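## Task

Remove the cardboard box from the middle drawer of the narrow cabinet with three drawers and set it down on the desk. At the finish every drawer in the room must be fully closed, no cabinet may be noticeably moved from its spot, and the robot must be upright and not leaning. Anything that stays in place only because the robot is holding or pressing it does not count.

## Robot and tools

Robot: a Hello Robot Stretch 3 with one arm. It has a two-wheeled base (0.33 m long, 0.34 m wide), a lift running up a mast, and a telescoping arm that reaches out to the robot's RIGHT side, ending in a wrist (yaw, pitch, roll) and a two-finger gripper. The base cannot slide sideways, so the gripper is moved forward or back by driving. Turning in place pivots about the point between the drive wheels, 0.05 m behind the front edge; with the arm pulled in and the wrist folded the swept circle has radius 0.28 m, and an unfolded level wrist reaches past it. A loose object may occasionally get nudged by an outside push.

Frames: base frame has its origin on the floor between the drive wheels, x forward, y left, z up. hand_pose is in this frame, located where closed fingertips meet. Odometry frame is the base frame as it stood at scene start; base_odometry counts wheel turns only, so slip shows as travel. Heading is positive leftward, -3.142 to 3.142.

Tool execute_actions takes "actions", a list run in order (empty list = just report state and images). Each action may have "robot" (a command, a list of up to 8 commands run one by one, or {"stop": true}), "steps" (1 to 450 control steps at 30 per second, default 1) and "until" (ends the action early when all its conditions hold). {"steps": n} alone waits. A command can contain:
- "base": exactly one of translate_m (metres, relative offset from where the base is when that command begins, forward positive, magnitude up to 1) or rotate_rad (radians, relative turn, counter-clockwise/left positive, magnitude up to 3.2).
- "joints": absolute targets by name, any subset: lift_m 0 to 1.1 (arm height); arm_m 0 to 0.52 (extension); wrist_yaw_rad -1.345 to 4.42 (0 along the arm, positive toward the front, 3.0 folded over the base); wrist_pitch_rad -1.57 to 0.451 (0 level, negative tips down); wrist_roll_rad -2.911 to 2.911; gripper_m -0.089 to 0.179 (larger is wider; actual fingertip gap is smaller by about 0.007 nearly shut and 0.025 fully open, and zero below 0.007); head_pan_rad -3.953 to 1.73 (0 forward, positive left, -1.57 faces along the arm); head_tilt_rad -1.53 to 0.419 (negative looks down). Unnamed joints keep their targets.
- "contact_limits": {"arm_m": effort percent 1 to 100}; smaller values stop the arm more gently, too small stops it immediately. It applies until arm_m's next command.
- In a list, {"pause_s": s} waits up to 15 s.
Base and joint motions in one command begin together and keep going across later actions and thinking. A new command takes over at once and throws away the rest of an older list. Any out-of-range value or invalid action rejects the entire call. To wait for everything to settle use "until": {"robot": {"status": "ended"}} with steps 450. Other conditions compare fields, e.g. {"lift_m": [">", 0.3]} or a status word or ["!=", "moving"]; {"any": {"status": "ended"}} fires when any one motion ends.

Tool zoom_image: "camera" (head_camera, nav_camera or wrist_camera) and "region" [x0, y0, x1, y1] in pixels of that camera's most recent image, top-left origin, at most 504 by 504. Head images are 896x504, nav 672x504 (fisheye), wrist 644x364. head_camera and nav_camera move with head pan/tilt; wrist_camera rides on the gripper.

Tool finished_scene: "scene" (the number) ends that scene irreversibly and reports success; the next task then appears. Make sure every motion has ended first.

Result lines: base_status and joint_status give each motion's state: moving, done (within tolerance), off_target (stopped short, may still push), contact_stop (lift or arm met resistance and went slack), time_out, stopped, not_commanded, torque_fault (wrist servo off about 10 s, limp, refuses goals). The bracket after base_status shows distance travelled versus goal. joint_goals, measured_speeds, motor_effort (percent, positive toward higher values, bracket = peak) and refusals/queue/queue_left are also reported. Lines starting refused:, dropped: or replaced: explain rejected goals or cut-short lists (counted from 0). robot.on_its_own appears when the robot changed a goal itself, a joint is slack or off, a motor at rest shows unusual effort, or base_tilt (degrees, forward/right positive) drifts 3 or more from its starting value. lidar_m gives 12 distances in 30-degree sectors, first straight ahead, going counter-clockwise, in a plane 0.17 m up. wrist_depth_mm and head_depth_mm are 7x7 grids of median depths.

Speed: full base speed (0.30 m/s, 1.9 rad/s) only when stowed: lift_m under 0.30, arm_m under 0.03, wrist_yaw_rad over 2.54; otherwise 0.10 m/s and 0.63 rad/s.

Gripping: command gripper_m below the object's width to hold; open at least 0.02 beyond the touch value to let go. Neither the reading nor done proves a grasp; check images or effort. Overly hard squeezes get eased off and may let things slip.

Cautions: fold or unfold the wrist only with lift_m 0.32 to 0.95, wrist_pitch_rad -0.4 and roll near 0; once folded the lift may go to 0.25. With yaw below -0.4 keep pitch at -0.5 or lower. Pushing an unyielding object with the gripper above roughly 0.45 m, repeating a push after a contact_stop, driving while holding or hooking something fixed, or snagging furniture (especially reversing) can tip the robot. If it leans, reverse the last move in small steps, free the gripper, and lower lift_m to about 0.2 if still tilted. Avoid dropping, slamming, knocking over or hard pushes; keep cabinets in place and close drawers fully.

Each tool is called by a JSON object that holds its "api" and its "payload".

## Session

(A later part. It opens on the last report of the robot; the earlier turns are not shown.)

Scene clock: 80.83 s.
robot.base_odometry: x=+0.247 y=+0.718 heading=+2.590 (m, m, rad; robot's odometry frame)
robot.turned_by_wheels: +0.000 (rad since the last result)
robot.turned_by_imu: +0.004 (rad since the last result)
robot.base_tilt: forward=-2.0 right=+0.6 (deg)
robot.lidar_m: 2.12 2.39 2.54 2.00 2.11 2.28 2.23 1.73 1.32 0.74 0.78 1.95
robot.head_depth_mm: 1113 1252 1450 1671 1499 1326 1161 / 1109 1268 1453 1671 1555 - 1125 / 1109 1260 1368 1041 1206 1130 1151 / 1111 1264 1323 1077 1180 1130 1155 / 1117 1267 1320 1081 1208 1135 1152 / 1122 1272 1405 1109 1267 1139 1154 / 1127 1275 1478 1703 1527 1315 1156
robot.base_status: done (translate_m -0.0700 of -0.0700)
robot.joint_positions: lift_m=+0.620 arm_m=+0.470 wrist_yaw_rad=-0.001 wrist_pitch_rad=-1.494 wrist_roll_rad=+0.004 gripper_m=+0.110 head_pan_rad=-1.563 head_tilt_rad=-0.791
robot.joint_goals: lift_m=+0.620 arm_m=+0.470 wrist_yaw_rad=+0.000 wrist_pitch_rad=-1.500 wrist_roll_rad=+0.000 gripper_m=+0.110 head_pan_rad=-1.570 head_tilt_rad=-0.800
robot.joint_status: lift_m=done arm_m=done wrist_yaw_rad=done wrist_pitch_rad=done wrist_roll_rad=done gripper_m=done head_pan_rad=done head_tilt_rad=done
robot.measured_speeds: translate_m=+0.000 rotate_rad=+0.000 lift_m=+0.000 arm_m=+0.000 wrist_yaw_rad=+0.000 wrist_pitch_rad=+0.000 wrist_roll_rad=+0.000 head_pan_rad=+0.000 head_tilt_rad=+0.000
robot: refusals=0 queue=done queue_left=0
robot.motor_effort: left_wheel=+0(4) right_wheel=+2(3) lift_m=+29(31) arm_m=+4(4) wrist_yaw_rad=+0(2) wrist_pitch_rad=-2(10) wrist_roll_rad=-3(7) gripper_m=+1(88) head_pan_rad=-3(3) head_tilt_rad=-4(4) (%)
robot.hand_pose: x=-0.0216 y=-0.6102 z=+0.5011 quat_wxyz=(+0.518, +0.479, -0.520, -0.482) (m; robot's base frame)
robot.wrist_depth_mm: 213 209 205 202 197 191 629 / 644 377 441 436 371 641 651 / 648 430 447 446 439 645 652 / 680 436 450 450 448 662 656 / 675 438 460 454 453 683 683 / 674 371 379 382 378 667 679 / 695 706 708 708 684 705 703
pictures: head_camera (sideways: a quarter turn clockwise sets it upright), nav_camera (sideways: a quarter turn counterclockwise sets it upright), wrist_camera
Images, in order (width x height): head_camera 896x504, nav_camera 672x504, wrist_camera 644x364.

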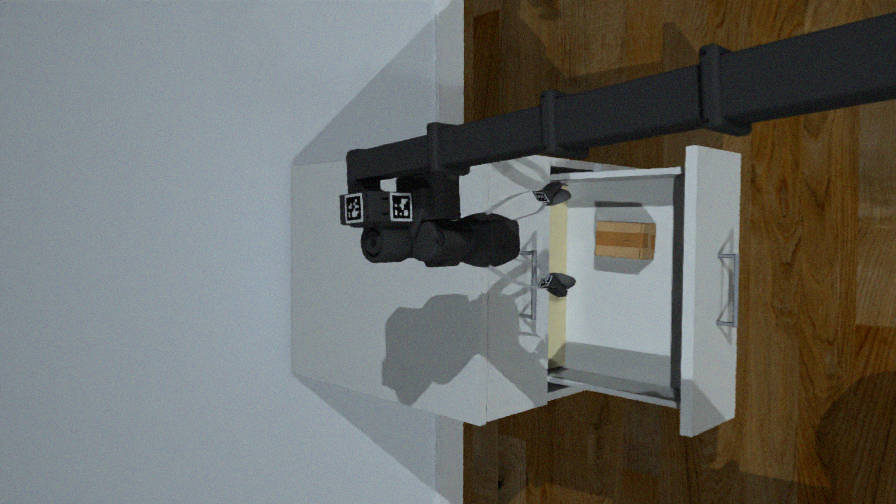

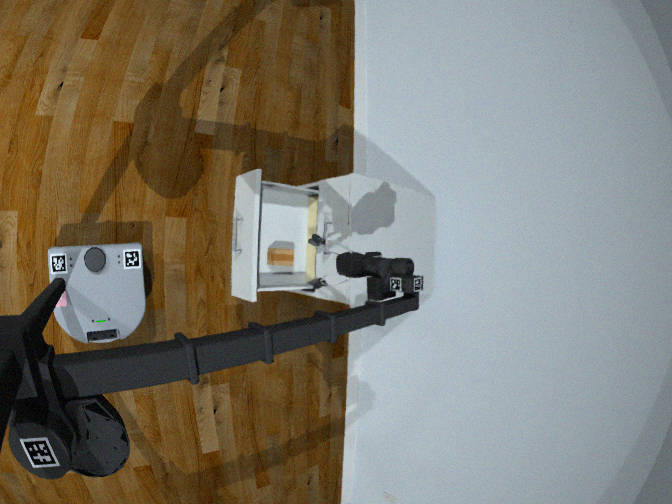

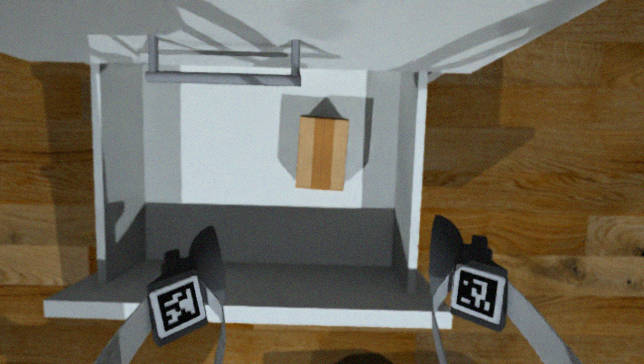

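{"api": "execute_actions", "payload": {"actions": [{"robot":[{"joints":{"wrist_pitch_rad":-1.35,"arm_m":0.455,"gripper_m":0.10}},{"joints":{"lift_m":0.46}}],"steps":450,"until":{"robot":{"status":"ended"}}}]}}

Scene clock: 96.97 s.
robot.base_odometry: x=+0.247 y=+0.718 heading=+2.590 (m, m, rad; robot's odometry frame)
robot.turned_by_wheels: +0.000 (rad since the last result)
robot.turned_by_imu: +0.001 (rad since the last result)
robot.base_tilt: forward=-2.0 right=+0.6 (deg)
robot.lidar_m: 2.11 2.37 2.55 2.00 2.10 2.28 2.23 1.73 1.32 0.74 0.79 1.96
robot.head_depth_mm: 1112 1259 1454 1674 1509 1300 1146 / 1110 1268 1450 1671 1508 1303 - / 1114 1265 1363 1100 1184 1134 1148 / 1115 1265 1322 1101 1143 1131 1150 / 1120 1272 1326 1078 1207 1134 1156 / 1119 1266 1406 1109 1268 1137 1151 / 1123 1276 1478 1705 1515 1315 1158
robot.base_status: done (translate_m -0.0700 of -0.0700)
robot.joint_positions: lift_m=+0.460 arm_m=+0.455 wrist_yaw_rad=-0.001 wrist_pitch_rad=-1.356 wrist_roll_rad=+0.004 gripper_m=+0.100 head_pan_rad=-1.563 head_tilt_rad=-0.791
robot.joint_goals: lift_m=+0.460 arm_m=+0.455 wrist_yaw_rad=+0.000 wrist_pitch_rad=-1.350 wrist_roll_rad=+0.000 gripper_m=+0.100 head_pan_rad=-1.570 head_tilt_rad=-0.800
robot.joint_status: lift_m=done arm_m=done wrist_yaw_rad=done wrist_pitch_rad=done wrist_roll_rad=done gripper_m=done head_pan_rad=done head_tilt_rad=done
robot.measured_speeds: translate_m=+0.000 rotate_rad=+0.000 lift_m=+0.000 arm_m=+0.000 wrist_yaw_rad=+0.000 wrist_pitch_rad=+0.000 wrist_roll_rad=+0.000 head_pan_rad=+0.000 head_tilt_rad=+0.000
robot: refusals=0 queue=done queue_left=0
robot.motor_effort: left_wheel=-1(0) right_wheel=+2(2) lift_m=+20(30) arm_m=-5(9) wrist_yaw_rad=+0(1) wrist_pitch_rad=+2(3) wrist_roll_rad=-3(3) gripper_m=+0(48) head_pan_rad=-3(3) head_tilt_rad=-3(4) (%)
robot.hand_pose: x=-0.0216 y=-0.6314 z=+0.3435 quat_wxyz=(+0.550, +0.442, -0.552, -0.445) (m; robot's base frame)
robot.wrist_depth_mm: 212 155 153 150 148 146 144 / 295 301 301 297 295 240 519 / 296 297 298 296 293 506 511 / 296 297 293 243 290 502 504 / 292 294 292 242 292 509 505 / 288 290 289 292 289 498 503 / 290 291 288 289 285 226 492
pictures: head_camera (sideways: a quarter turn clockwise sets it upright), nav_camera (sideways: a quarter turn counterclockwise sets it upright), wrist_camera
Images, in order (width x height): head_camera 896x504, nav_camera 672x504, wrist_camera 644x364.

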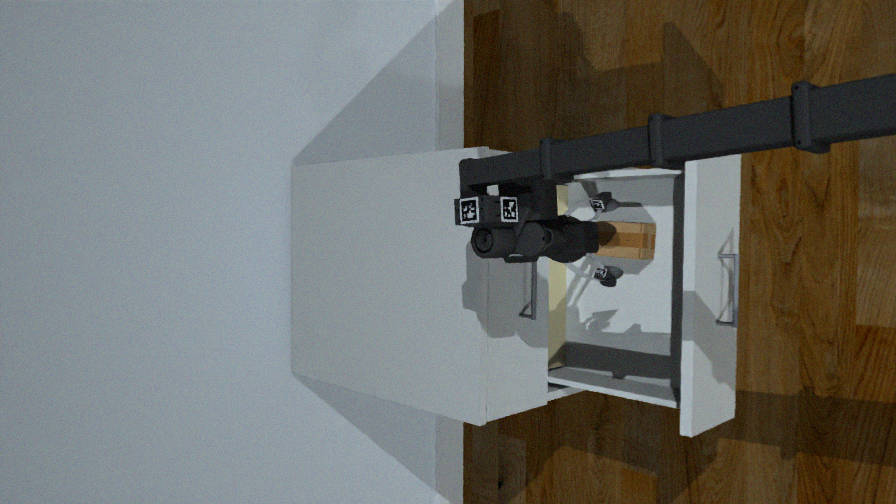

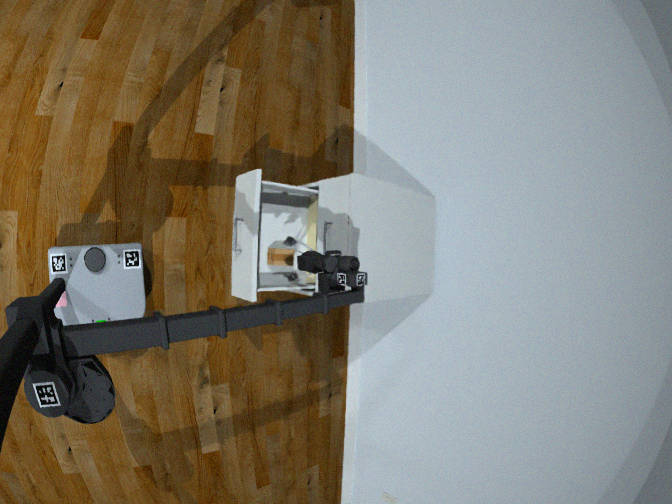

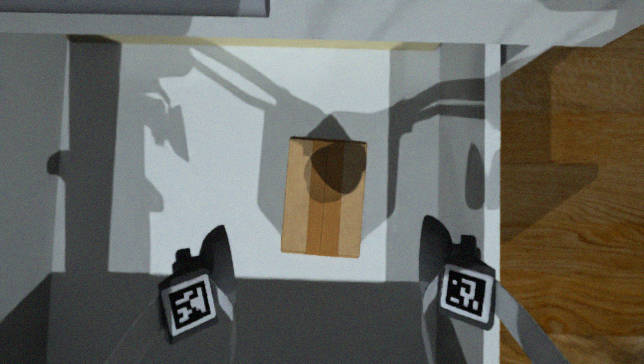

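{"api": "execute_actions", "payload": {"actions": [{"robot":[{"joints":{"arm_m":0.47}},{"joints":{"lift_m":0.39}}],"steps":450,"until":{"robot":{"status":"ended"}}}]}}

Scene clock: 107.43 s.
robot.base_odometry: x=+0.247 y=+0.718 heading=+2.590 (m, m, rad; robot's odometry frame)
robot.turned_by_wheels: +0.000 (rad since the last result)
robot.turned_by_imu: +0.001 (rad since the last result)
robot.base_tilt: forward=-2.1 right=+0.5 (deg)
robot.lidar_m: 2.12 2.38 2.54 2.00 2.10 2.28 2.23 1.73 1.32 0.74 0.78 1.96
robot.head_depth_mm: 1107 1251 1446 1664 1495 1301 1143 / 1116 1261 1452 1684 1503 1307 1162 / 1113 1263 1366 1082 1203 1127 1150 / 1117 1264 1320 1073 1164 1134 1149 / 1117 1268 1326 1078 1208 1137 1155 / 1119 1273 1407 1107 1269 1135 1156 / 1121 1276 1472 1708 1520 1322 1158
robot.base_status: done (translate_m -0.0700 of -0.0700)
robot.joint_positions: lift_m=+0.390 arm_m=+0.470 wrist_yaw_rad=-0.001 wrist_pitch_rad=-1.355 wrist_roll_rad=+0.004 gripper_m=+0.100 head_pan_rad=-1.563 head_tilt_rad=-0.791
robot.joint_goals: lift_m=+0.390 arm_m=+0.470 wrist_yaw_rad=+0.000 wrist_pitch_rad=-1.350 wrist_roll_rad=+0.000 gripper_m=+0.100 head_pan_rad=-1.570 head_tilt_rad=-0.800
robot.joint_status: lift_m=done arm_m=done wrist_yaw_rad=done wrist_pitch_rad=done wrist_roll_rad=done gripper_m=done head_pan_rad=done head_tilt_rad=done
robot.measured_speeds: translate_m=+0.000 rotate_rad=+0.000 lift_m=+0.000 arm_m=+0.000 wrist_yaw_rad=+0.000 wrist_pitch_rad=+0.000 wrist_roll_rad=+0.000 head_pan_rad=+0.000 head_tilt_rad=+0.000
robot: refusals=0 queue=done queue_left=0
robot.motor_effort: left_wheel=+0(0) right_wheel=+2(2) lift_m=+20(17) arm_m=+4(5) wrist_yaw_rad=-1(1) wrist_pitch_rad=+2(2) wrist_roll_rad=-3(4) gripper_m=+0(0) head_pan_rad=-3(3) head_tilt_rad=-4(3) (%)
robot.hand_pose: x=-0.0216 y=-0.6458 z=+0.2735 quat_wxyz=(+0.550, +0.442, -0.552, -0.445) (m; robot's base frame)
robot.wrist_depth_mm: 230 227 230 228 229 189 145 / 229 228 228 229 226 188 445 / 227 227 225 225 224 187 443 / 225 225 225 173 223 184 436 / 223 223 223 172 221 183 425 / 222 223 219 172 221 159 429 / 221 219 218 218 219 193 429
pictures: head_camera (sideways: a quarter turn clockwise sets it upright), nav_camera (sideways: a quarter turn counterclockwise sets it upright), wrist_camera
Images, in order (width x height): head_camera 896x504, nav_camera 672x504, wrist_camera 644x364.

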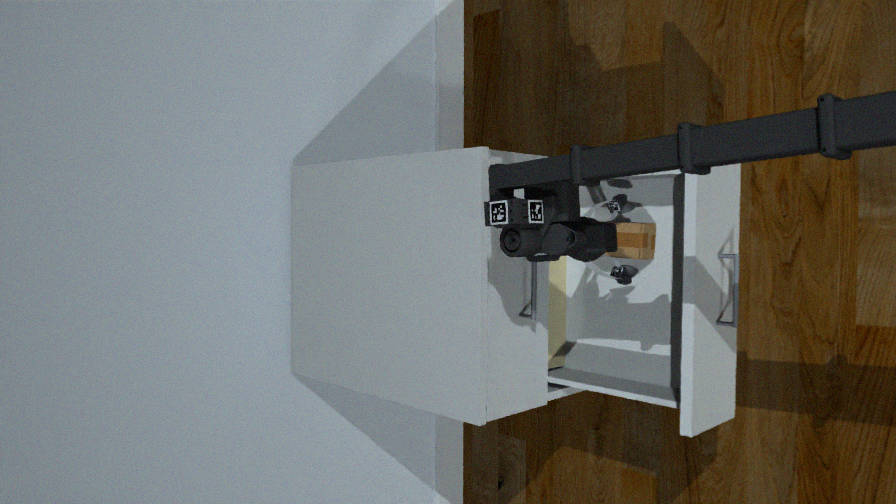

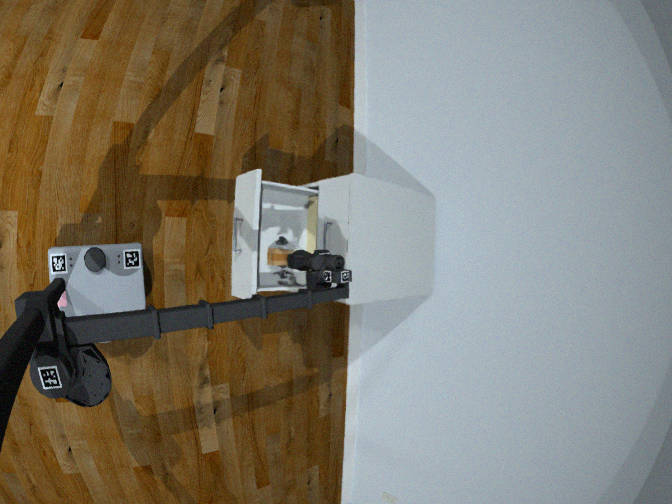

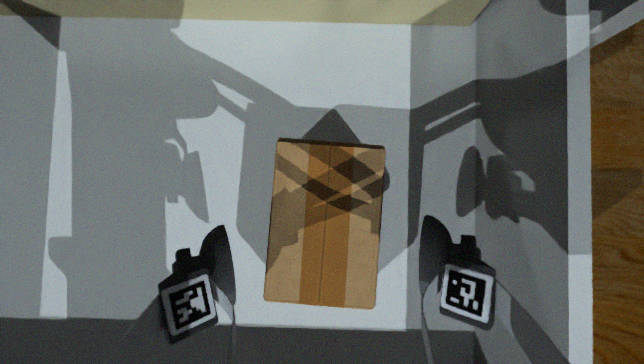

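{"api": "execute_actions", "payload": {"actions": [{"robot":[{"joints":{"lift_m":0.36}},{"joints":{"gripper_m":0.03}},{"pause_s":0.4}],"steps":450,"until":{"robot":{"status":"ended"}}}]}}

Scene clock: 112.53 s.
robot.base_odometry: x=+0.247 y=+0.718 heading=+2.590 (m, m, rad; robot's odometry frame)
robot.turned_by_wheels: +0.000 (rad since the last result)
robot.turned_by_imu: +0.001 (rad since the last result)
robot.base_tilt: forward=-2.1 right=+0.5 (deg)
robot.lidar_m: 2.12 2.39 2.55 2.01 2.10 2.28 2.23 1.73 1.32 0.74 0.79 1.95
robot.head_depth_mm: 1109 1256 1455 1668 1499 1297 1148 / 1111 1258 1466 1678 1506 1298 1161 / 1114 1268 1357 1066 1220 1125 1148 / 1117 1266 1320 1071 1182 1127 1153 / 1119 1271 1321 1075 1209 1134 1153 / 1121 1275 1405 1110 1265 1137 1154 / 1124 1273 1480 1718 1522 1316 1149
robot.base_status: done (translate_m -0.0700 of -0.0700)
robot.joint_positions: lift_m=+0.360 arm_m=+0.470 wrist_yaw_rad=-0.001 wrist_pitch_rad=-1.355 wrist_roll_rad=+0.004 gripper_m=+0.031 head_pan_rad=-1.563 head_tilt_rad=-0.791
robot.joint_goals: lift_m=+0.360 arm_m=+0.470 wrist_yaw_rad=+0.000 wrist_pitch_rad=-1.350 wrist_roll_rad=+0.000 gripper_m=+0.030 head_pan_rad=-1.570 head_tilt_rad=-0.800
robot.joint_status: lift_m=done arm_m=done wrist_yaw_rad=done wrist_pitch_rad=done wrist_roll_rad=done gripper_m=done head_pan_rad=done head_tilt_rad=done
robot.measured_speeds: translate_m=+0.000 rotate_rad=+0.000 lift_m=+0.000 arm_m=+0.000 wrist_yaw_rad=+0.000 wrist_pitch_rad=+0.000 wrist_roll_rad=+0.000 head_pan_rad=+0.000 head_tilt_rad=+0.000
robot: refusals=0 queue=done queue_left=0
robot.motor_effort: left_wheel=+0(1) right_wheel=+2(2) lift_m=+20(19) arm_m=+5(4) wrist_yaw_rad=+0(0) wrist_pitch_rad=+2(2) wrist_roll_rad=-3(3) gripper_m=-15(88) head_pan_rad=-3(3) head_tilt_rad=-4(4) (%)
robot.hand_pose: x=-0.0216 y=-0.6458 z=+0.2435 quat_wxyz=(+0.550, +0.442, -0.552, -0.445) (m; robot's base frame)
robot.wrist_depth_mm: 200 199 199 198 197 190 124 / 198 198 197 197 196 188 124 / 197 196 194 145 194 185 123 / 195 194 193 141 192 186 122 / 192 193 193 139 191 181 122 / 192 191 139 138 137 180 121 / 190 190 190 189 189 168 120
pictures: head_camera (sideways: a quarter turn clockwise sets it upright), nav_camera (sideways: a quarter turn counterclockwise sets it upright), wrist_camera
Images, in order (width x height): head_camera 896x504, nav_camera 672x504, wrist_camera 644x364.

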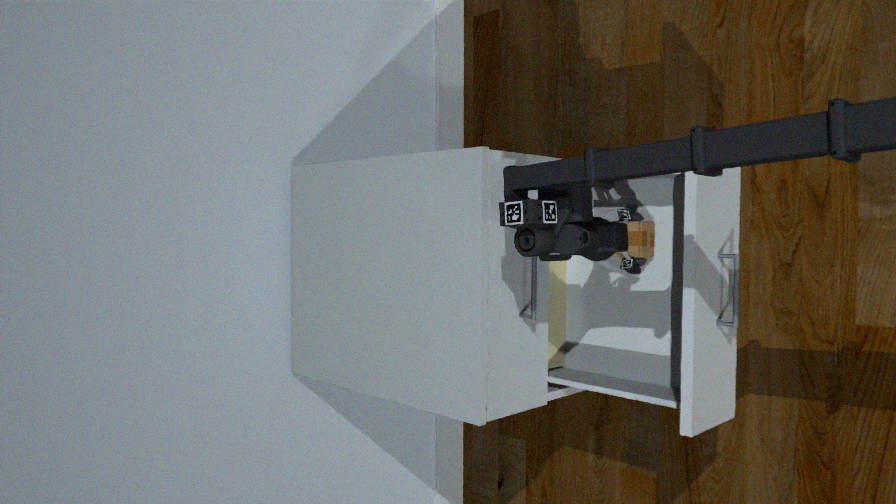

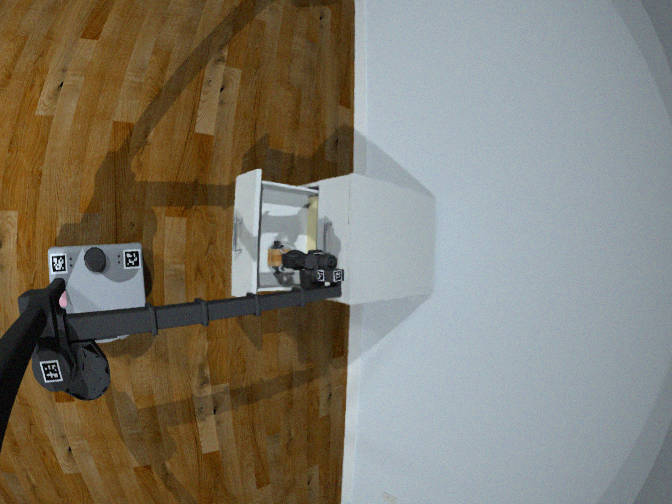

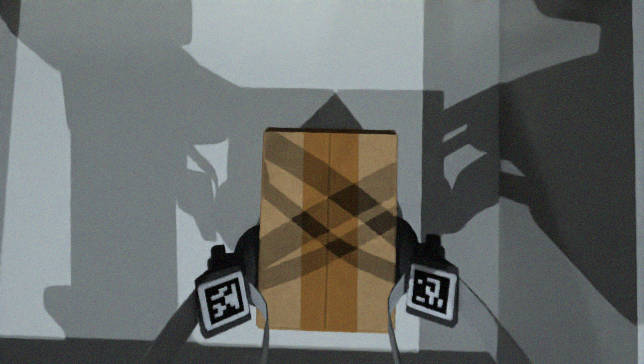

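{"api": "execute_actions", "payload": {"actions": [{"robot":[{"joints":{"gripper_m":0.015}},{"joints":{"lift_m":0.52,"arm_m":0.45}},{"joints":{"lift_m":0.6,"arm_m":0.1,"head_pan_rad":-0.6,"head_tilt_rad":-0.55}},{"base":{"translate_m":0.5},"joints":{"lift_m":0.97,"arm_m":0.02,"wrist_pitch_rad":-1.2}}],"steps":450,"until":{"robot":{"status":"ended"}}},{"steps":100,"until":{"robot":{"status":"ended"}}}]}}

Scene clock: 127.60 s.
robot.base_odometry: x=-0.178 y=+0.980 heading=+2.590 (m, m, rad; robot's odometry frame)
robot.turned_by_wheels: +0.000 (rad since the last result)
robot.turned_by_imu: +0.004 (rad since the last result)
robot.base_tilt: forward=-2.0 right=+0.5 (deg)
robot.lidar_m: 1.62 2.00 2.02 2.45 2.11 2.79 2.73 1.77 0.80 1.04 1.40 1.79
robot.head_depth_mm: 1425 1519 1628 1756 1805 1508 1266 / 1577 1693 1839 1994 1852 1514 1269 / 1757 1909 2105 2231 1879 1511 1284 / 1968 2084 2385 2427 1877 1513 1283 / 1938 1707 2219 2188 1878 1524 1285 / 1838 1739 2140 2281 1880 1529 1282 / 1737 1774 2022 2180 1890 1530 1285
robot.base_status: done (translate_m +0.5000 of +0.5000)
robot.joint_positions: lift_m=+0.970 arm_m=+0.020 wrist_yaw_rad=+0.001 wrist_pitch_rad=-1.211 wrist_roll_rad=+0.003 gripper_m=+0.016 head_pan_rad=-0.607 head_tilt_rad=-0.557
robot.joint_goals: lift_m=+0.970 arm_m=+0.020 wrist_yaw_rad=+0.000 wrist_pitch_rad=-1.200 wrist_roll_rad=+0.000 gripper_m=+0.015 head_pan_rad=-0.600 head_tilt_rad=-0.550
robot.joint_status: lift_m=done arm_m=done wrist_yaw_rad=done wrist_pitch_rad=done wrist_roll_rad=done gripper_m=done head_pan_rad=done head_tilt_rad=done
robot.measured_speeds: translate_m=+0.000 rotate_rad=+0.000 lift_m=+0.000 arm_m=+0.000 wrist_yaw_rad=+0.000 wrist_pitch_rad=+0.000 wrist_roll_rad=+0.000 head_pan_rad=+0.000 head_tilt_rad=+0.000
robot: refusals=0 queue=done queue_left=0
robot.motor_effort: left_wheel=-1(4) right_wheel=+2(7) lift_m=+30(32) arm_m=-6(7) wrist_yaw_rad=+0(1) wrist_pitch_rad=+5(4) wrist_roll_rad=-3(3) gripper_m=-20(78) head_pan_rad=+4(39) head_tilt_rad=+3(19) (%)
robot.hand_pose: x=-0.0216 y=-0.2328 z=+0.8601 quat_wxyz=(+0.581, +0.402, -0.582, -0.403) (m; robot's base frame)
robot.wrist_depth_mm: - - - - 863 904 - / - - - - 893 886 - / - - - 143 862 831 - / - - - 139 - - - / - - - 137 - - - / - 991 555 137 136 994 - / 964 964 968 136 939 954 956
pictures: head_camera (sideways: a quarter turn clockwise sets it upright), nav_camera (sideways: a quarter turn counterclockwise sets it upright), wrist_camera
Images, in order (width x height): head_camera 896x504, nav_camera 672x504, wrist_camera 644x364.

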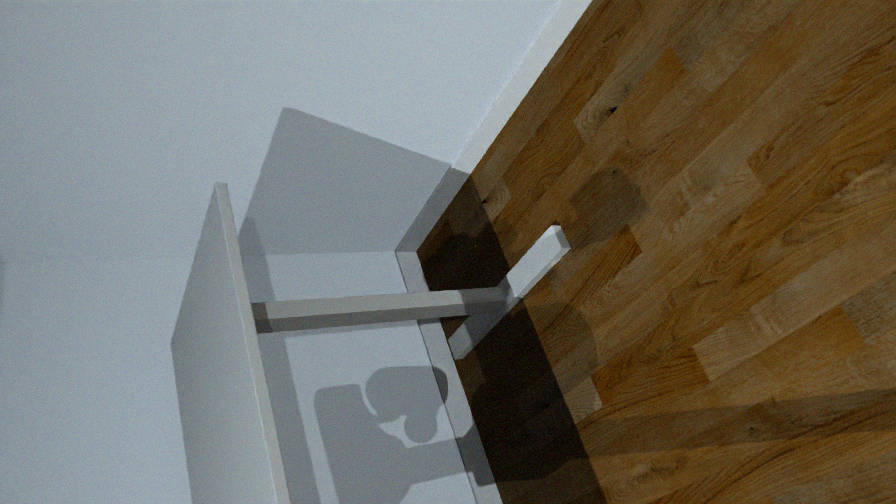

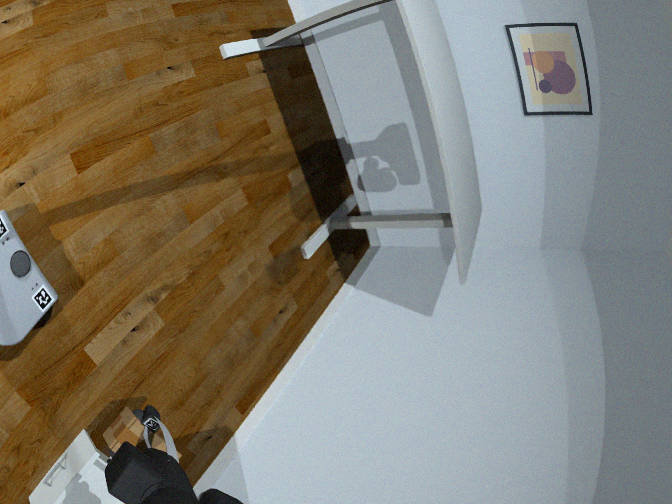

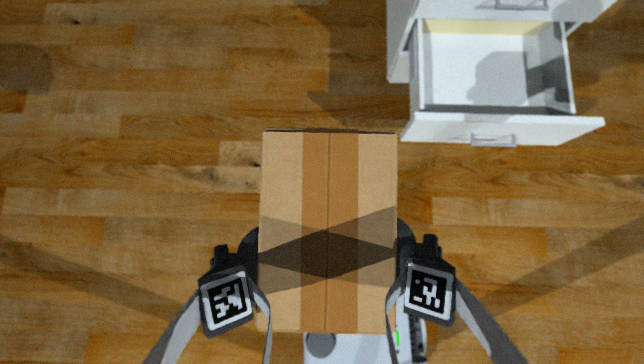

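{"api": "execute_actions", "payload": {"actions": [{"robot":[{"base":{"translate_m":0.68},"joints":{"lift_m":1.09}},{"base":{"rotate_rad":1.571},"joints":{"head_pan_rad":-1.4,"head_tilt_rad":-0.45}}],"steps":450,"until":{"robot":{"status":"ended"}}}]}}

Scene clock: 143.50 s.
robot.base_odometry: x=-0.757 y=+1.336 heading=-2.123 (m, m, rad; robot's odometry frame)
robot.turned_by_wheels: +1.571 (rad since the last result)
robot.turned_by_imu: +1.564 (rad since the last result)
robot.base_tilt: forward=-2.0 right=+0.5 (deg)
robot.lidar_m: 2.41 2.42 2.94 3.42 1.21 1.34 1.37 1.26 1.40 1.01 0.96 1.59
robot.head_depth_mm: 1074 - - - - - - / 1102 1206 1217 832 - - - / 1144 1225 1283 794 1587 1648 1341 / 1163 1253 1300 800 1625 1654 1366 / 1188 1278 1322 805 1097 1342 1329 / 1213 1301 1393 809 1721 1676 1373 / 1237 1336 1453 815 1779 1678 1378
robot.base_status: done (rotate_rad +1.5709 of +1.5710)
robot.joint_positions: lift_m=+1.090 arm_m=+0.020 wrist_yaw_rad=+0.001 wrist_pitch_rad=-1.211 wrist_roll_rad=+0.003 gripper_m=+0.016 head_pan_rad=-1.393 head_tilt_rad=-0.458
robot.joint_goals: lift_m=+1.090 arm_m=+0.020 wrist_yaw_rad=+0.000 wrist_pitch_rad=-1.200 wrist_roll_rad=+0.000 gripper_m=+0.015 head_pan_rad=-1.400 head_tilt_rad=-0.450
robot.joint_status: lift_m=done arm_m=done wrist_yaw_rad=done wrist_pitch_rad=done wrist_roll_rad=done gripper_m=done head_pan_rad=done head_tilt_rad=done
robot.measured_speeds: translate_m=+0.000 rotate_rad=+0.000 lift_m=+0.000 arm_m=+0.000 wrist_yaw_rad=+0.000 wrist_pitch_rad=+0.000 wrist_roll_rad=+0.000 head_pan_rad=+0.000 head_tilt_rad=+0.000
robot: refusals=0 queue=done queue_left=0
robot.motor_effort: left_wheel=-2(5) right_wheel=+4(7) lift_m=+30(30) arm_m=-6(5) wrist_yaw_rad=-1(1) wrist_pitch_rad=+5(4) wrist_roll_rad=-2(3) gripper_m=-20(20) head_pan_rad=-3(39) head_tilt_rad=+4(13) (%)
robot.hand_pose: x=-0.0216 y=-0.2329 z=+0.9801 quat_wxyz=(+0.581, +0.402, -0.582, -0.403) (m; robot's base frame)
robot.wrist_depth_mm: - - - - - - - / - - - - - - - / - - - 143 - - - / - - - 139 - - - / - - - 138 - - - / - - - 136 136 - - / - - - 136 - - -
pictures: head_camera (sideways: a quarter turn clockwise sets it upright), nav_camera (sideways: a quarter turn counterclockwise sets it upright), wrist_camera
Images, in order (width x height): head_camera 896x504, nav_camera 672x504, wrist_camera 644x364.

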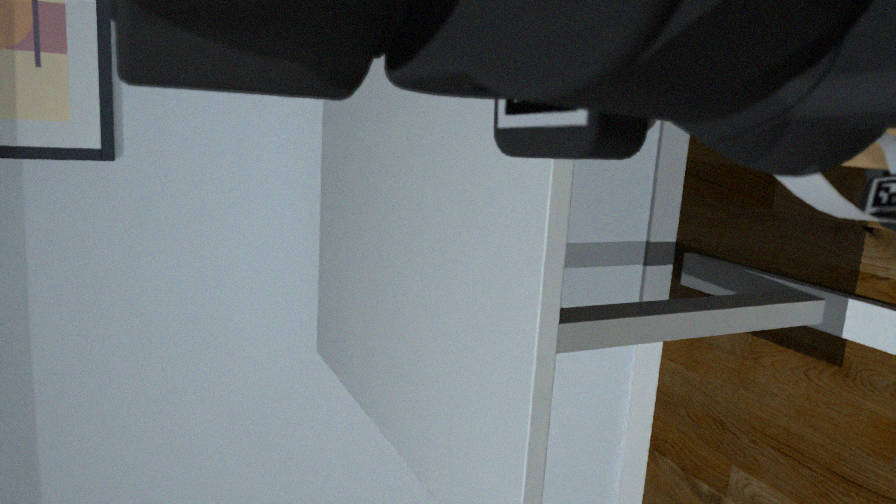

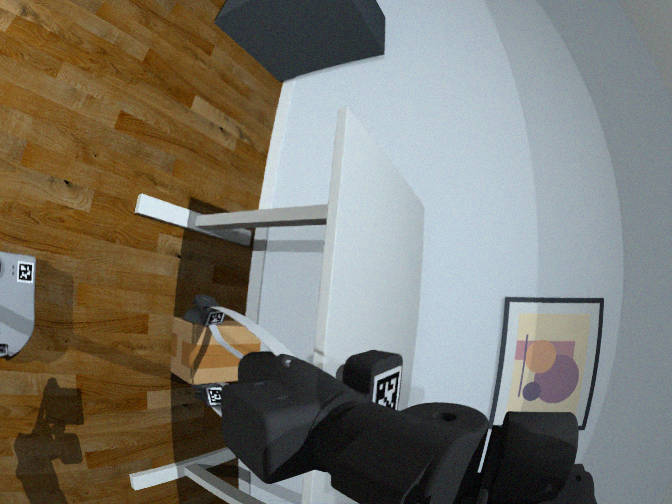

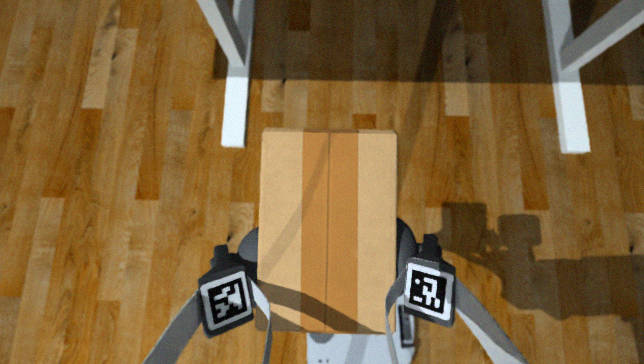

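{"api": "execute_actions", "payload": {"actions": [{"robot":[{"base":{"rotate_rad":-1.571}},{"base":{"translate_m":0.13}},{"base":{"rotate_rad":1.571},"joints":{"wrist_pitch_rad":-1.35,"lift_m":1.1,"head_pan_rad":-1.57,"head_tilt_rad":-0.7}},{"joints":{"arm_m":0.5}}],"steps":450,"until":{"robot":{"status":"ended"}}},{"steps":200,"until":{"robot":{"status":"ended"}}}]}}

Scene clock: 163.87 s.
robot.base_odometry: x=-0.868 y=+1.404 heading=-2.123 (m, m, rad; robot's odometry frame)
robot.turned_by_wheels: +0.000 (rad since the last result)
robot.turned_by_imu: +0.004 (rad since the last result)
robot.base_tilt: forward=-2.0 right=+0.6 (deg)
robot.lidar_m: 2.40 2.48 2.92 3.53 1.33 1.41 1.37 1.17 1.27 1.24 0.83 1.54
robot.head_depth_mm: 1036 964 681 545 1628 1374 1183 / 1033 971 686 547 1632 1373 1191 / 1040 974 674 549 1630 1374 1190 / - 926 656 551 1639 1376 1192 / 1043 993 695 554 1629 1380 1196 / 1049 1001 700 556 1479 1318 1176 / 1051 1009 704 558 1575 1396 1204
robot.base_status: done (rotate_rad +1.5709 of +1.5710)
robot.joint_positions: lift_m=+1.097 arm_m=+0.500 wrist_yaw_rad=-0.001 wrist_pitch_rad=-1.349 wrist_roll_rad=+0.003 gripper_m=+0.016 head_pan_rad=-1.563 head_tilt_rad=-0.691
robot.joint_goals: lift_m=+1.100 arm_m=+0.500 wrist_yaw_rad=+0.000 wrist_pitch_rad=-1.350 wrist_roll_rad=+0.000 gripper_m=+0.015 head_pan_rad=-1.570 head_tilt_rad=-0.700
robot.joint_status: lift_m=done arm_m=done wrist_yaw_rad=done wrist_pitch_rad=done wrist_roll_rad=done gripper_m=done head_pan_rad=done head_tilt_rad=done
robot.measured_speeds: translate_m=+0.000 rotate_rad=+0.000 lift_m=+0.000 arm_m=+0.000 wrist_yaw_rad=+0.000 wrist_pitch_rad=+0.000 wrist_roll_rad=+0.000 head_pan_rad=+0.000 head_tilt_rad=+0.000
robot: refusals=0 queue=done queue_left=0
robot.motor_effort: left_wheel=+0(6) right_wheel=+3(9) lift_m=+29(29) arm_m=+5(6) wrist_yaw_rad=+1(1) wrist_pitch_rad=-1(5) wrist_roll_rad=-2(2) gripper_m=-21(20) head_pan_rad=-3(17) head_tilt_rad=-3(20) (%)
robot.hand_pose: x=-0.0216 y=-0.6775 z=+0.9802 quat_wxyz=(+0.551, +0.441, -0.553, -0.443) (m; robot's base frame)
robot.wrist_depth_mm: 204 204 204 203 203 202 201 / 202 202 201 201 201 200 199 / 201 199 198 144 199 198 197 / 200 199 198 139 196 195 196 / 197 196 196 138 194 196 194 / 195 194 166 137 137 193 193 / 193 193 193 192 191 191 191
pictures: head_camera (sideways: a quarter turn clockwise sets it upright), nav_camera (sideways: a quarter turn counterclockwise sets it upright), wrist_camera
Images, in order (width x height): head_camera 896x504, nav_camera 672x504, wrist_camera 644x364.

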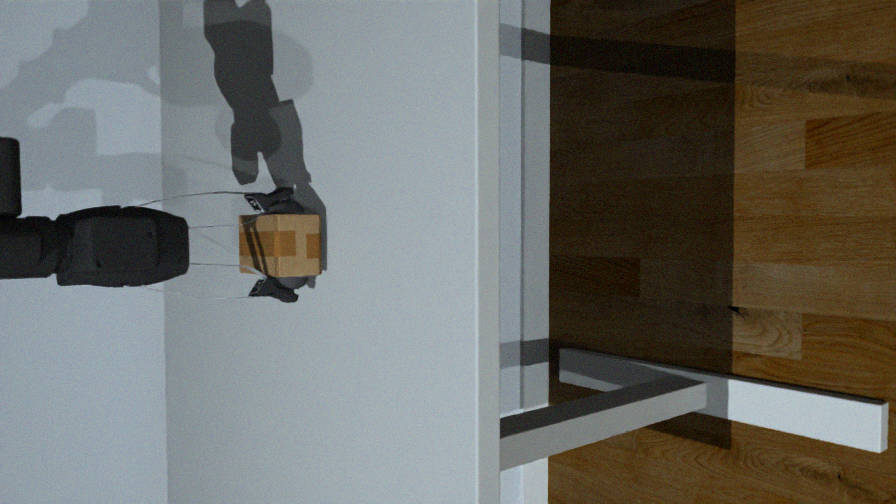

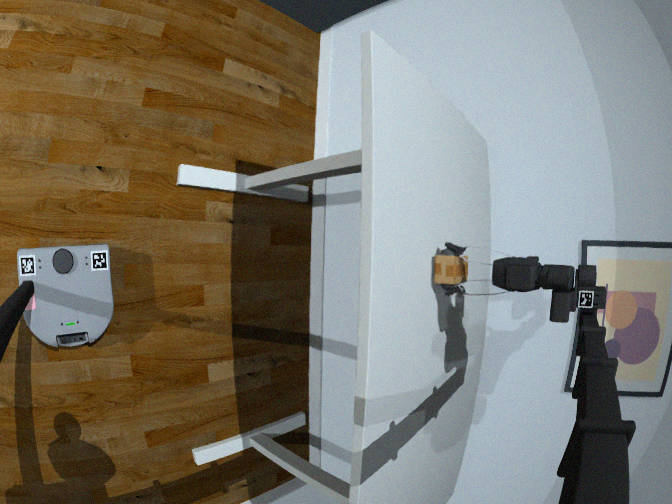

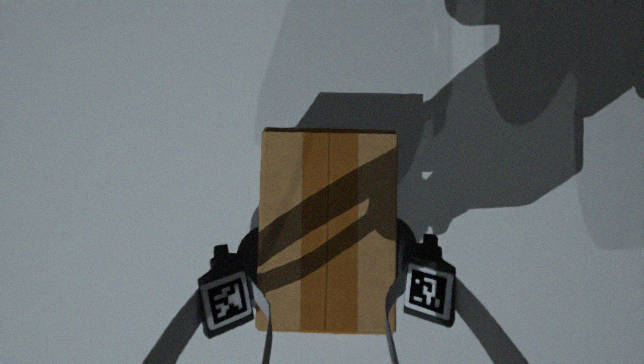

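{"api": "execute_actions", "payload": {"actions": [{"robot":[{"joints":{"lift_m":1.094}},{"joints":{"gripper_m":0.10}},{"joints":{"arm_m":0.40}}],"steps":450,"until":{"robot":{"status":"ended"}}}]}}

Scene clock: 169.57 s.
robot.base_odometry: x=-0.868 y=+1.404 heading=-2.123 (m, m, rad; robot's odometry frame)
robot.turned_by_wheels: +0.000 (rad since the last result)
robot.turned_by_imu: +0.001 (rad since the last result)
robot.base_tilt: forward=-2.0 right=+0.5 (deg)
robot.lidar_m: 2.40 2.50 2.91 3.55 1.33 1.40 1.37 1.17 1.27 1.24 0.83 1.53
robot.head_depth_mm: 1038 963 682 545 1616 1363 1183 / 1056 971 684 547 1621 1376 1188 / 1068 949 687 550 1632 1373 1194 / - - 658 550 1641 1380 1195 / 1046 994 726 553 1646 1392 1195 / 1046 1001 700 556 1478 1318 1176 / 1052 1011 704 559 1574 1399 1201
robot.base_status: done (rotate_rad +1.5709 of +1.5710)
robot.joint_positions: lift_m=+1.094 arm_m=+0.400 wrist_yaw_rad=+0.000 wrist_pitch_rad=-1.349 wrist_roll_rad=+0.003 gripper_m=+0.100 head_pan_rad=-1.563 head_tilt_rad=-0.691
robot.joint_goals: lift_m=+1.094 arm_m=+0.400 wrist_yaw_rad=+0.000 wrist_pitch_rad=-1.350 wrist_roll_rad=+0.000 gripper_m=+0.100 head_pan_rad=-1.570 head_tilt_rad=-0.700
robot.joint_status: lift_m=done arm_m=done wrist_yaw_rad=done wrist_pitch_rad=done wrist_roll_rad=done gripper_m=done head_pan_rad=done head_tilt_rad=done
robot.measured_speeds: translate_m=+0.000 rotate_rad=+0.000 lift_m=+0.000 arm_m=+0.000 wrist_yaw_rad=+0.000 wrist_pitch_rad=+0.000 wrist_roll_rad=+0.000 head_pan_rad=+0.000 head_tilt_rad=+0.000
robot: refusals=0 queue=done queue_left=0
robot.motor_effort: left_wheel=-1(1) right_wheel=+3(3) lift_m=+20(31) arm_m=-6(6) wrist_yaw_rad=+0(0) wrist_pitch_rad=+0(1) wrist_roll_rad=-2(2) gripper_m=+1(85) head_pan_rad=-3(4) head_tilt_rad=-3(4) (%)
robot.hand_pose: x=-0.0216 y=-0.5782 z=+0.9777 quat_wxyz=(+0.552, +0.441, -0.553, -0.443) (m; robot's base frame)
robot.wrist_depth_mm: 202 201 201 149 199 200 199 / 200 199 199 147 198 198 196 / 199 198 198 196 196 196 196 / 197 196 196 195 195 193 194 / 195 195 193 192 194 192 192 / 192 192 192 191 191 192 191 / 191 192 189 190 189 189 189
pictures: head_camera (sideways: a quarter turn clockwise sets it upright), nav_camera (sideways: a quarter turn counterclockwise sets it upright), wrist_camera
Images, in order (width x height): head_camera 896x504, nav_camera 672x504, wrist_camera 644x364.

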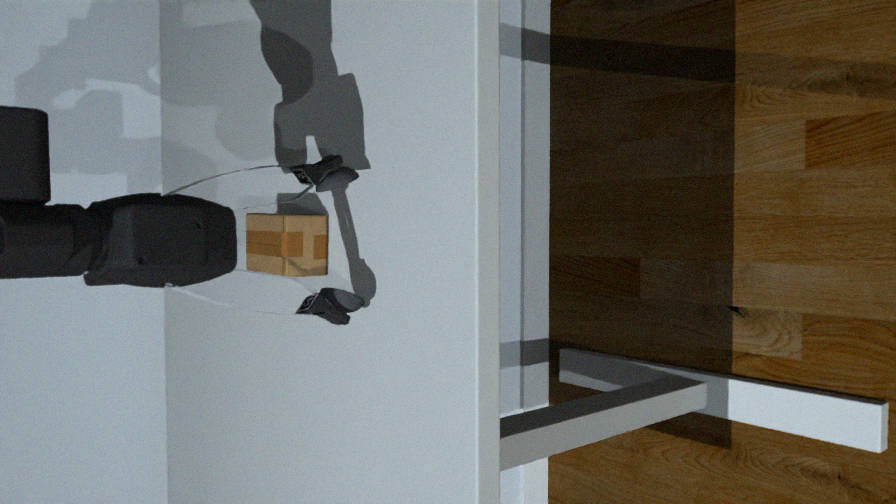

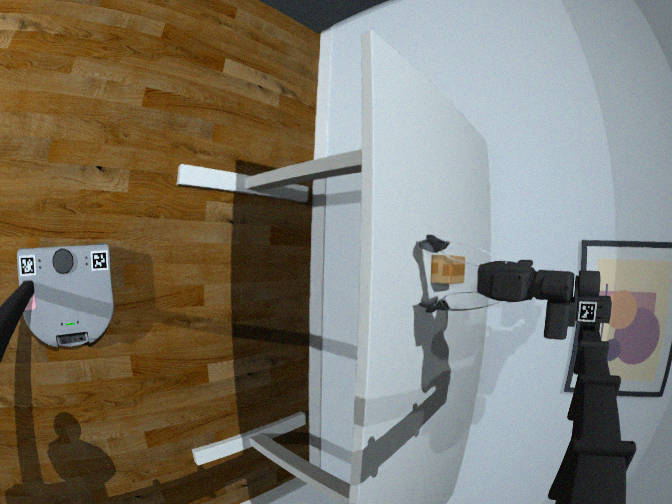

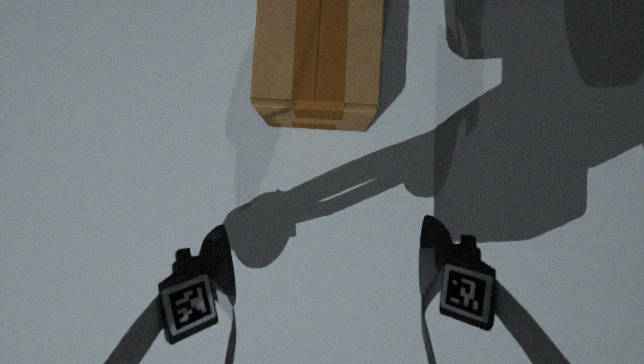

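{"api": "execute_actions", "payload": {"actions": [{"robot":[{"joints":{"lift_m":1.1,"arm_m":0.0,"head_tilt_rad":-0.8}},{"base":{"rotate_rad":-1.571}},{"base":{"translate_m":-1.0},"joints":{"lift_m":0.45,"wrist_pitch_rad":0,"wrist_roll_rad":1.57,"gripper_m":0.07}},{"base":{"translate_m":-0.23}}],"steps":450,"until":{"robot":{"status":"ended"}}},{"steps":400,"until":{"robot":{"status":"ended"}}}]}}

Scene clock: 196.77 s.
robot.base_odometry: x=+0.179 y=+0.760 heading=+2.590 (m, m, rad; robot's odometry frame)
robot.turned_by_wheels: -1.571 (rad since the last result)
robot.turned_by_imu: -1.557 (rad since the last result)
robot.base_tilt: forward=-2.0 right=+0.5 (deg)
robot.lidar_m: 2.04 2.32 2.54 2.01 2.10 2.36 2.30 1.74 0.76 0.75 1.38 1.97
robot.head_depth_mm: 1116 1266 1449 1684 1505 1297 1141 / 1114 1267 1404 1128 1411 1228 1146 / 1118 1264 1321 1074 1203 1128 1170 / 1117 1274 1318 1082 1207 1134 1173 / 1123 1274 1365 1075 1191 1132 1155 / 1122 1276 1484 1667 1529 1310 1156 / 1126 1286 1481 1702 1515 1315 1155
robot.base_status: done (translate_m -0.2300 of -0.2300)
robot.joint_positions: lift_m=+0.450 arm_m=+0.000 wrist_yaw_rad=+0.001 wrist_pitch_rad=-0.023 wrist_roll_rad=+1.568 gripper_m=+0.070 head_pan_rad=-1.563 head_tilt_rad=-0.790
robot.joint_goals: lift_m=+0.450 arm_m=+0.000 wrist_yaw_rad=+0.000 wrist_pitch_rad=+0.000 wrist_roll_rad=+1.570 gripper_m=+0.070 head_pan_rad=-1.570 head_tilt_rad=-0.800
robot.joint_status: lift_m=done arm_m=done wrist_yaw_rad=done wrist_pitch_rad=done wrist_roll_rad=done gripper_m=done head_pan_rad=done head_tilt_rad=done
robot.measured_speeds: translate_m=+0.000 rotate_rad=+0.000 lift_m=+0.000 arm_m=+0.000 wrist_yaw_rad=+0.000 wrist_pitch_rad=+0.000 wrist_roll_rad=+0.000 head_pan_rad=+0.000 head_tilt_rad=+0.000
robot: refusals=0 queue=done queue_left=0
robot.motor_effort: left_wheel=+3(6) right_wheel=-2(9) lift_m=+20(31) arm_m=-5(7) wrist_yaw_rad=-1(1) wrist_pitch_rad=+8(10) wrist_roll_rad=+0(4) gripper_m=+0(85) head_pan_rad=-3(3) head_tilt_rad=-4(13) (%)
robot.hand_pose: x=-0.0212 y=-0.4009 z=+0.5587 quat_wxyz=(+0.002, +0.000, -1.000, -0.012) (m; robot's base frame)
robot.wrist_depth_mm: 948 929 956 940 471 488 237 / 985 937 - 960 482 542 240 / - - - - 502 556 251 / - - - - 519 573 258 / - - - - 535 536 268 / - - - - - 483 280 / - - - - - 920 292
pictures: head_camera (sideways: a quarter turn clockwise sets it upright), nav_camera (sideways: a quarter turn counterclockwise sets it upright), wrist_camera
Images, in order (width x height): head_camera 896x504, nav_camera 672x504, wrist_camera 644x364.

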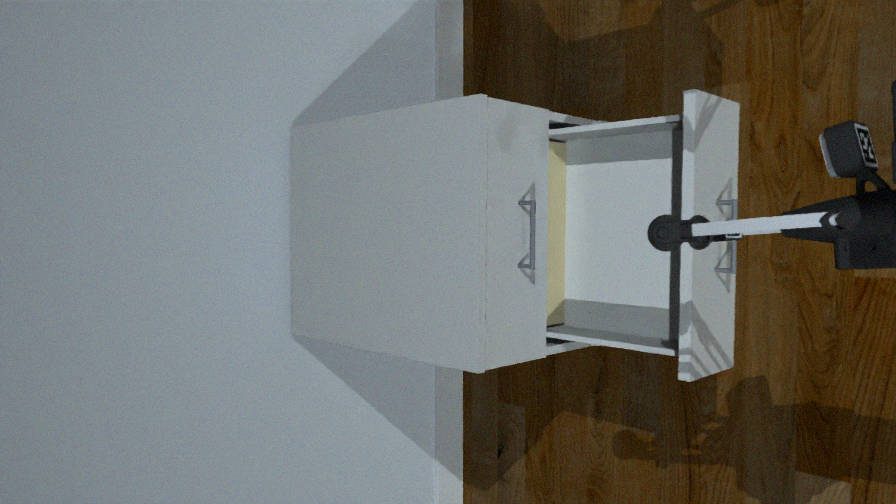

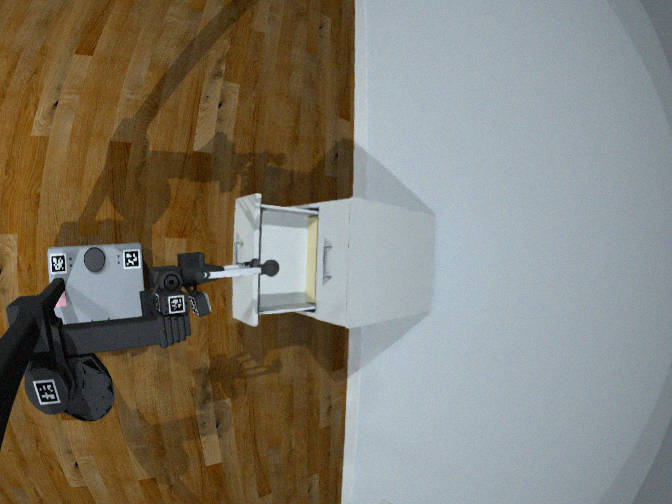

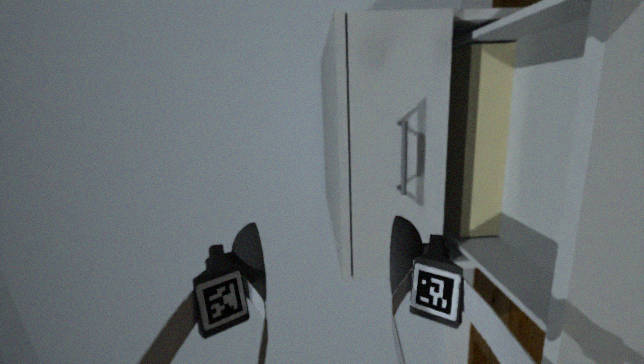

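{"api": "execute_actions", "payload": {"actions": [{"robot":[{"joints":{"lift_m":0.166}},{"joints":{"arm_m":0.30},"contact_limits":{"arm_m":28}},{"joints":{"arm_m":0.37},"contact_limits":{"arm_m":22}}],"steps":450,"until":{"robot":{"status":"ended"}}}]}}

Scene clock: 206.30 s.
robot.base_odometry: x=+0.179 y=+0.760 heading=+2.590 (m, m, rad; robot's odometry frame)
robot.turned_by_wheels: +0.000 (rad since the last result)
robot.turned_by_imu: +0.002 (rad since the last result)
robot.base_tilt: forward=-2.0 right=+0.5 (deg)
robot.lidar_m: 2.04 2.32 2.54 2.01 2.10 2.36 2.31 1.73 0.77 0.75 1.37 1.96
robot.head_depth_mm: 1115 1264 1453 1674 1493 1300 1144 / 1113 1261 1402 1126 1438 1303 1146 / 1119 1266 1317 1074 1208 1358 1149 / 1122 1269 1316 1075 1191 1286 1147 / 1121 1279 1369 1078 1219 1306 1153 / 1125 1276 1486 1672 1516 1312 1155 / 1133 1284 1479 1720 1521 1314 1159
robot.base_status: done (translate_m -0.2300 of -0.2300)
robot.joint_positions: lift_m=+0.166 arm_m=+0.331 wrist_yaw_rad=+0.000 wrist_pitch_rad=-0.016 wrist_roll_rad=+1.571 gripper_m=+0.070 head_pan_rad=-1.563 head_tilt_rad=-0.791
robot.joint_goals: lift_m=+0.166 arm_m=+0.331 wrist_yaw_rad=+0.000 wrist_pitch_rad=+0.000 wrist_roll_rad=+1.570 gripper_m=+0.070 head_pan_rad=-1.570 head_tilt_rad=-0.800
robot.joint_status: lift_m=done arm_m=contact_stop wrist_yaw_rad=done wrist_pitch_rad=done wrist_roll_rad=done gripper_m=done head_pan_rad=done head_tilt_rad=done
robot.measured_speeds: translate_m=+0.000 rotate_rad=+0.001 lift_m=+0.000 arm_m=+0.000 wrist_yaw_rad=+0.030 wrist_pitch_rad=+0.024 wrist_roll_rad=+0.000 head_pan_rad=+0.000 head_tilt_rad=+0.000
robot: refusals=0 queue=dropped queue_left=0
robot.on_its_own: arm_m is slack since a contact_stop, until your next command for it (your +0.370 is given up)
robot.motor_effort: left_wheel=+1(2) right_wheel=-1(2) lift_m=+21(21) arm_m=+9(22) wrist_yaw_rad=-2(8) wrist_pitch_rad=+6(9) wrist_roll_rad=-1(1) gripper_m=-3(3) head_pan_rad=-3(3) head_tilt_rad=-3(4) (%)
robot.contact_limits: arm_m 22 (drawing in: default 31, maximum 51; extending or still: default 42, maximum 69)
robot.hand_pose: x=-0.0214 y=-0.7321 z=+0.2764 quat_wxyz=(+0.000, +0.000, -1.000, -0.009) (m; robot's base frame)
robot.wrist_depth_mm: 151 153 154 156 157 159 160 / 156 158 160 161 164 165 166 / 162 164 166 165 169 170 172 / 168 171 171 173 175 177 179 / 175 176 177 180 181 184 185 / 183 184 184 186 190 192 193 / 189 191 194 196 197 201 204
pictures: head_camera (sideways: a quarter turn clockwise sets it upright), nav_camera (sideways: a quarter turn counterclockwise sets it upright), wrist_camera
Images, in order (width x height): head_camera 896x504, nav_camera 672x504, wrist_camera 644x364.

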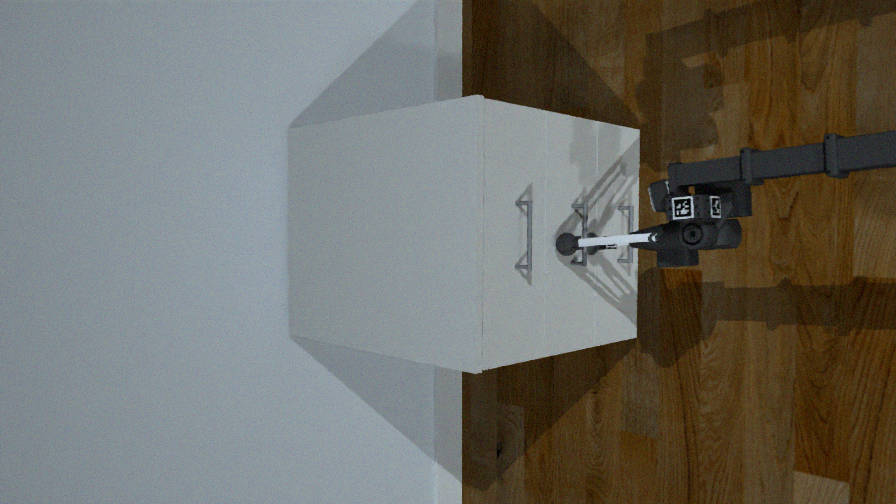

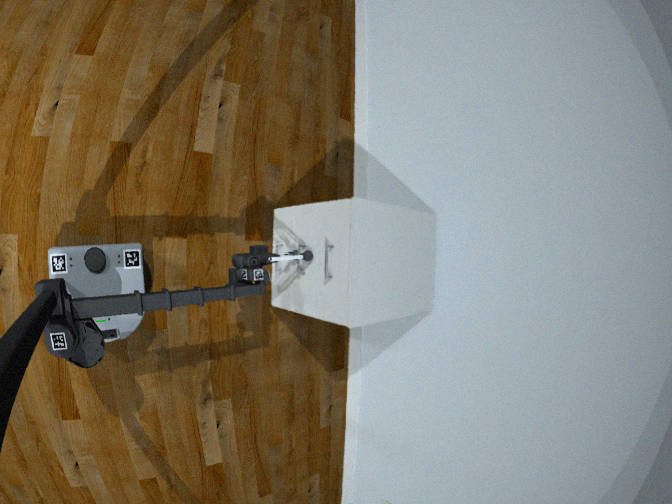

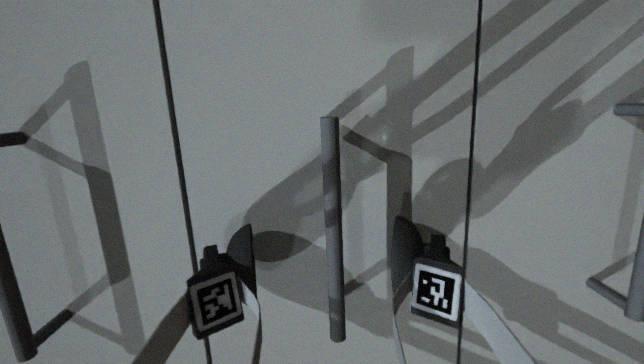

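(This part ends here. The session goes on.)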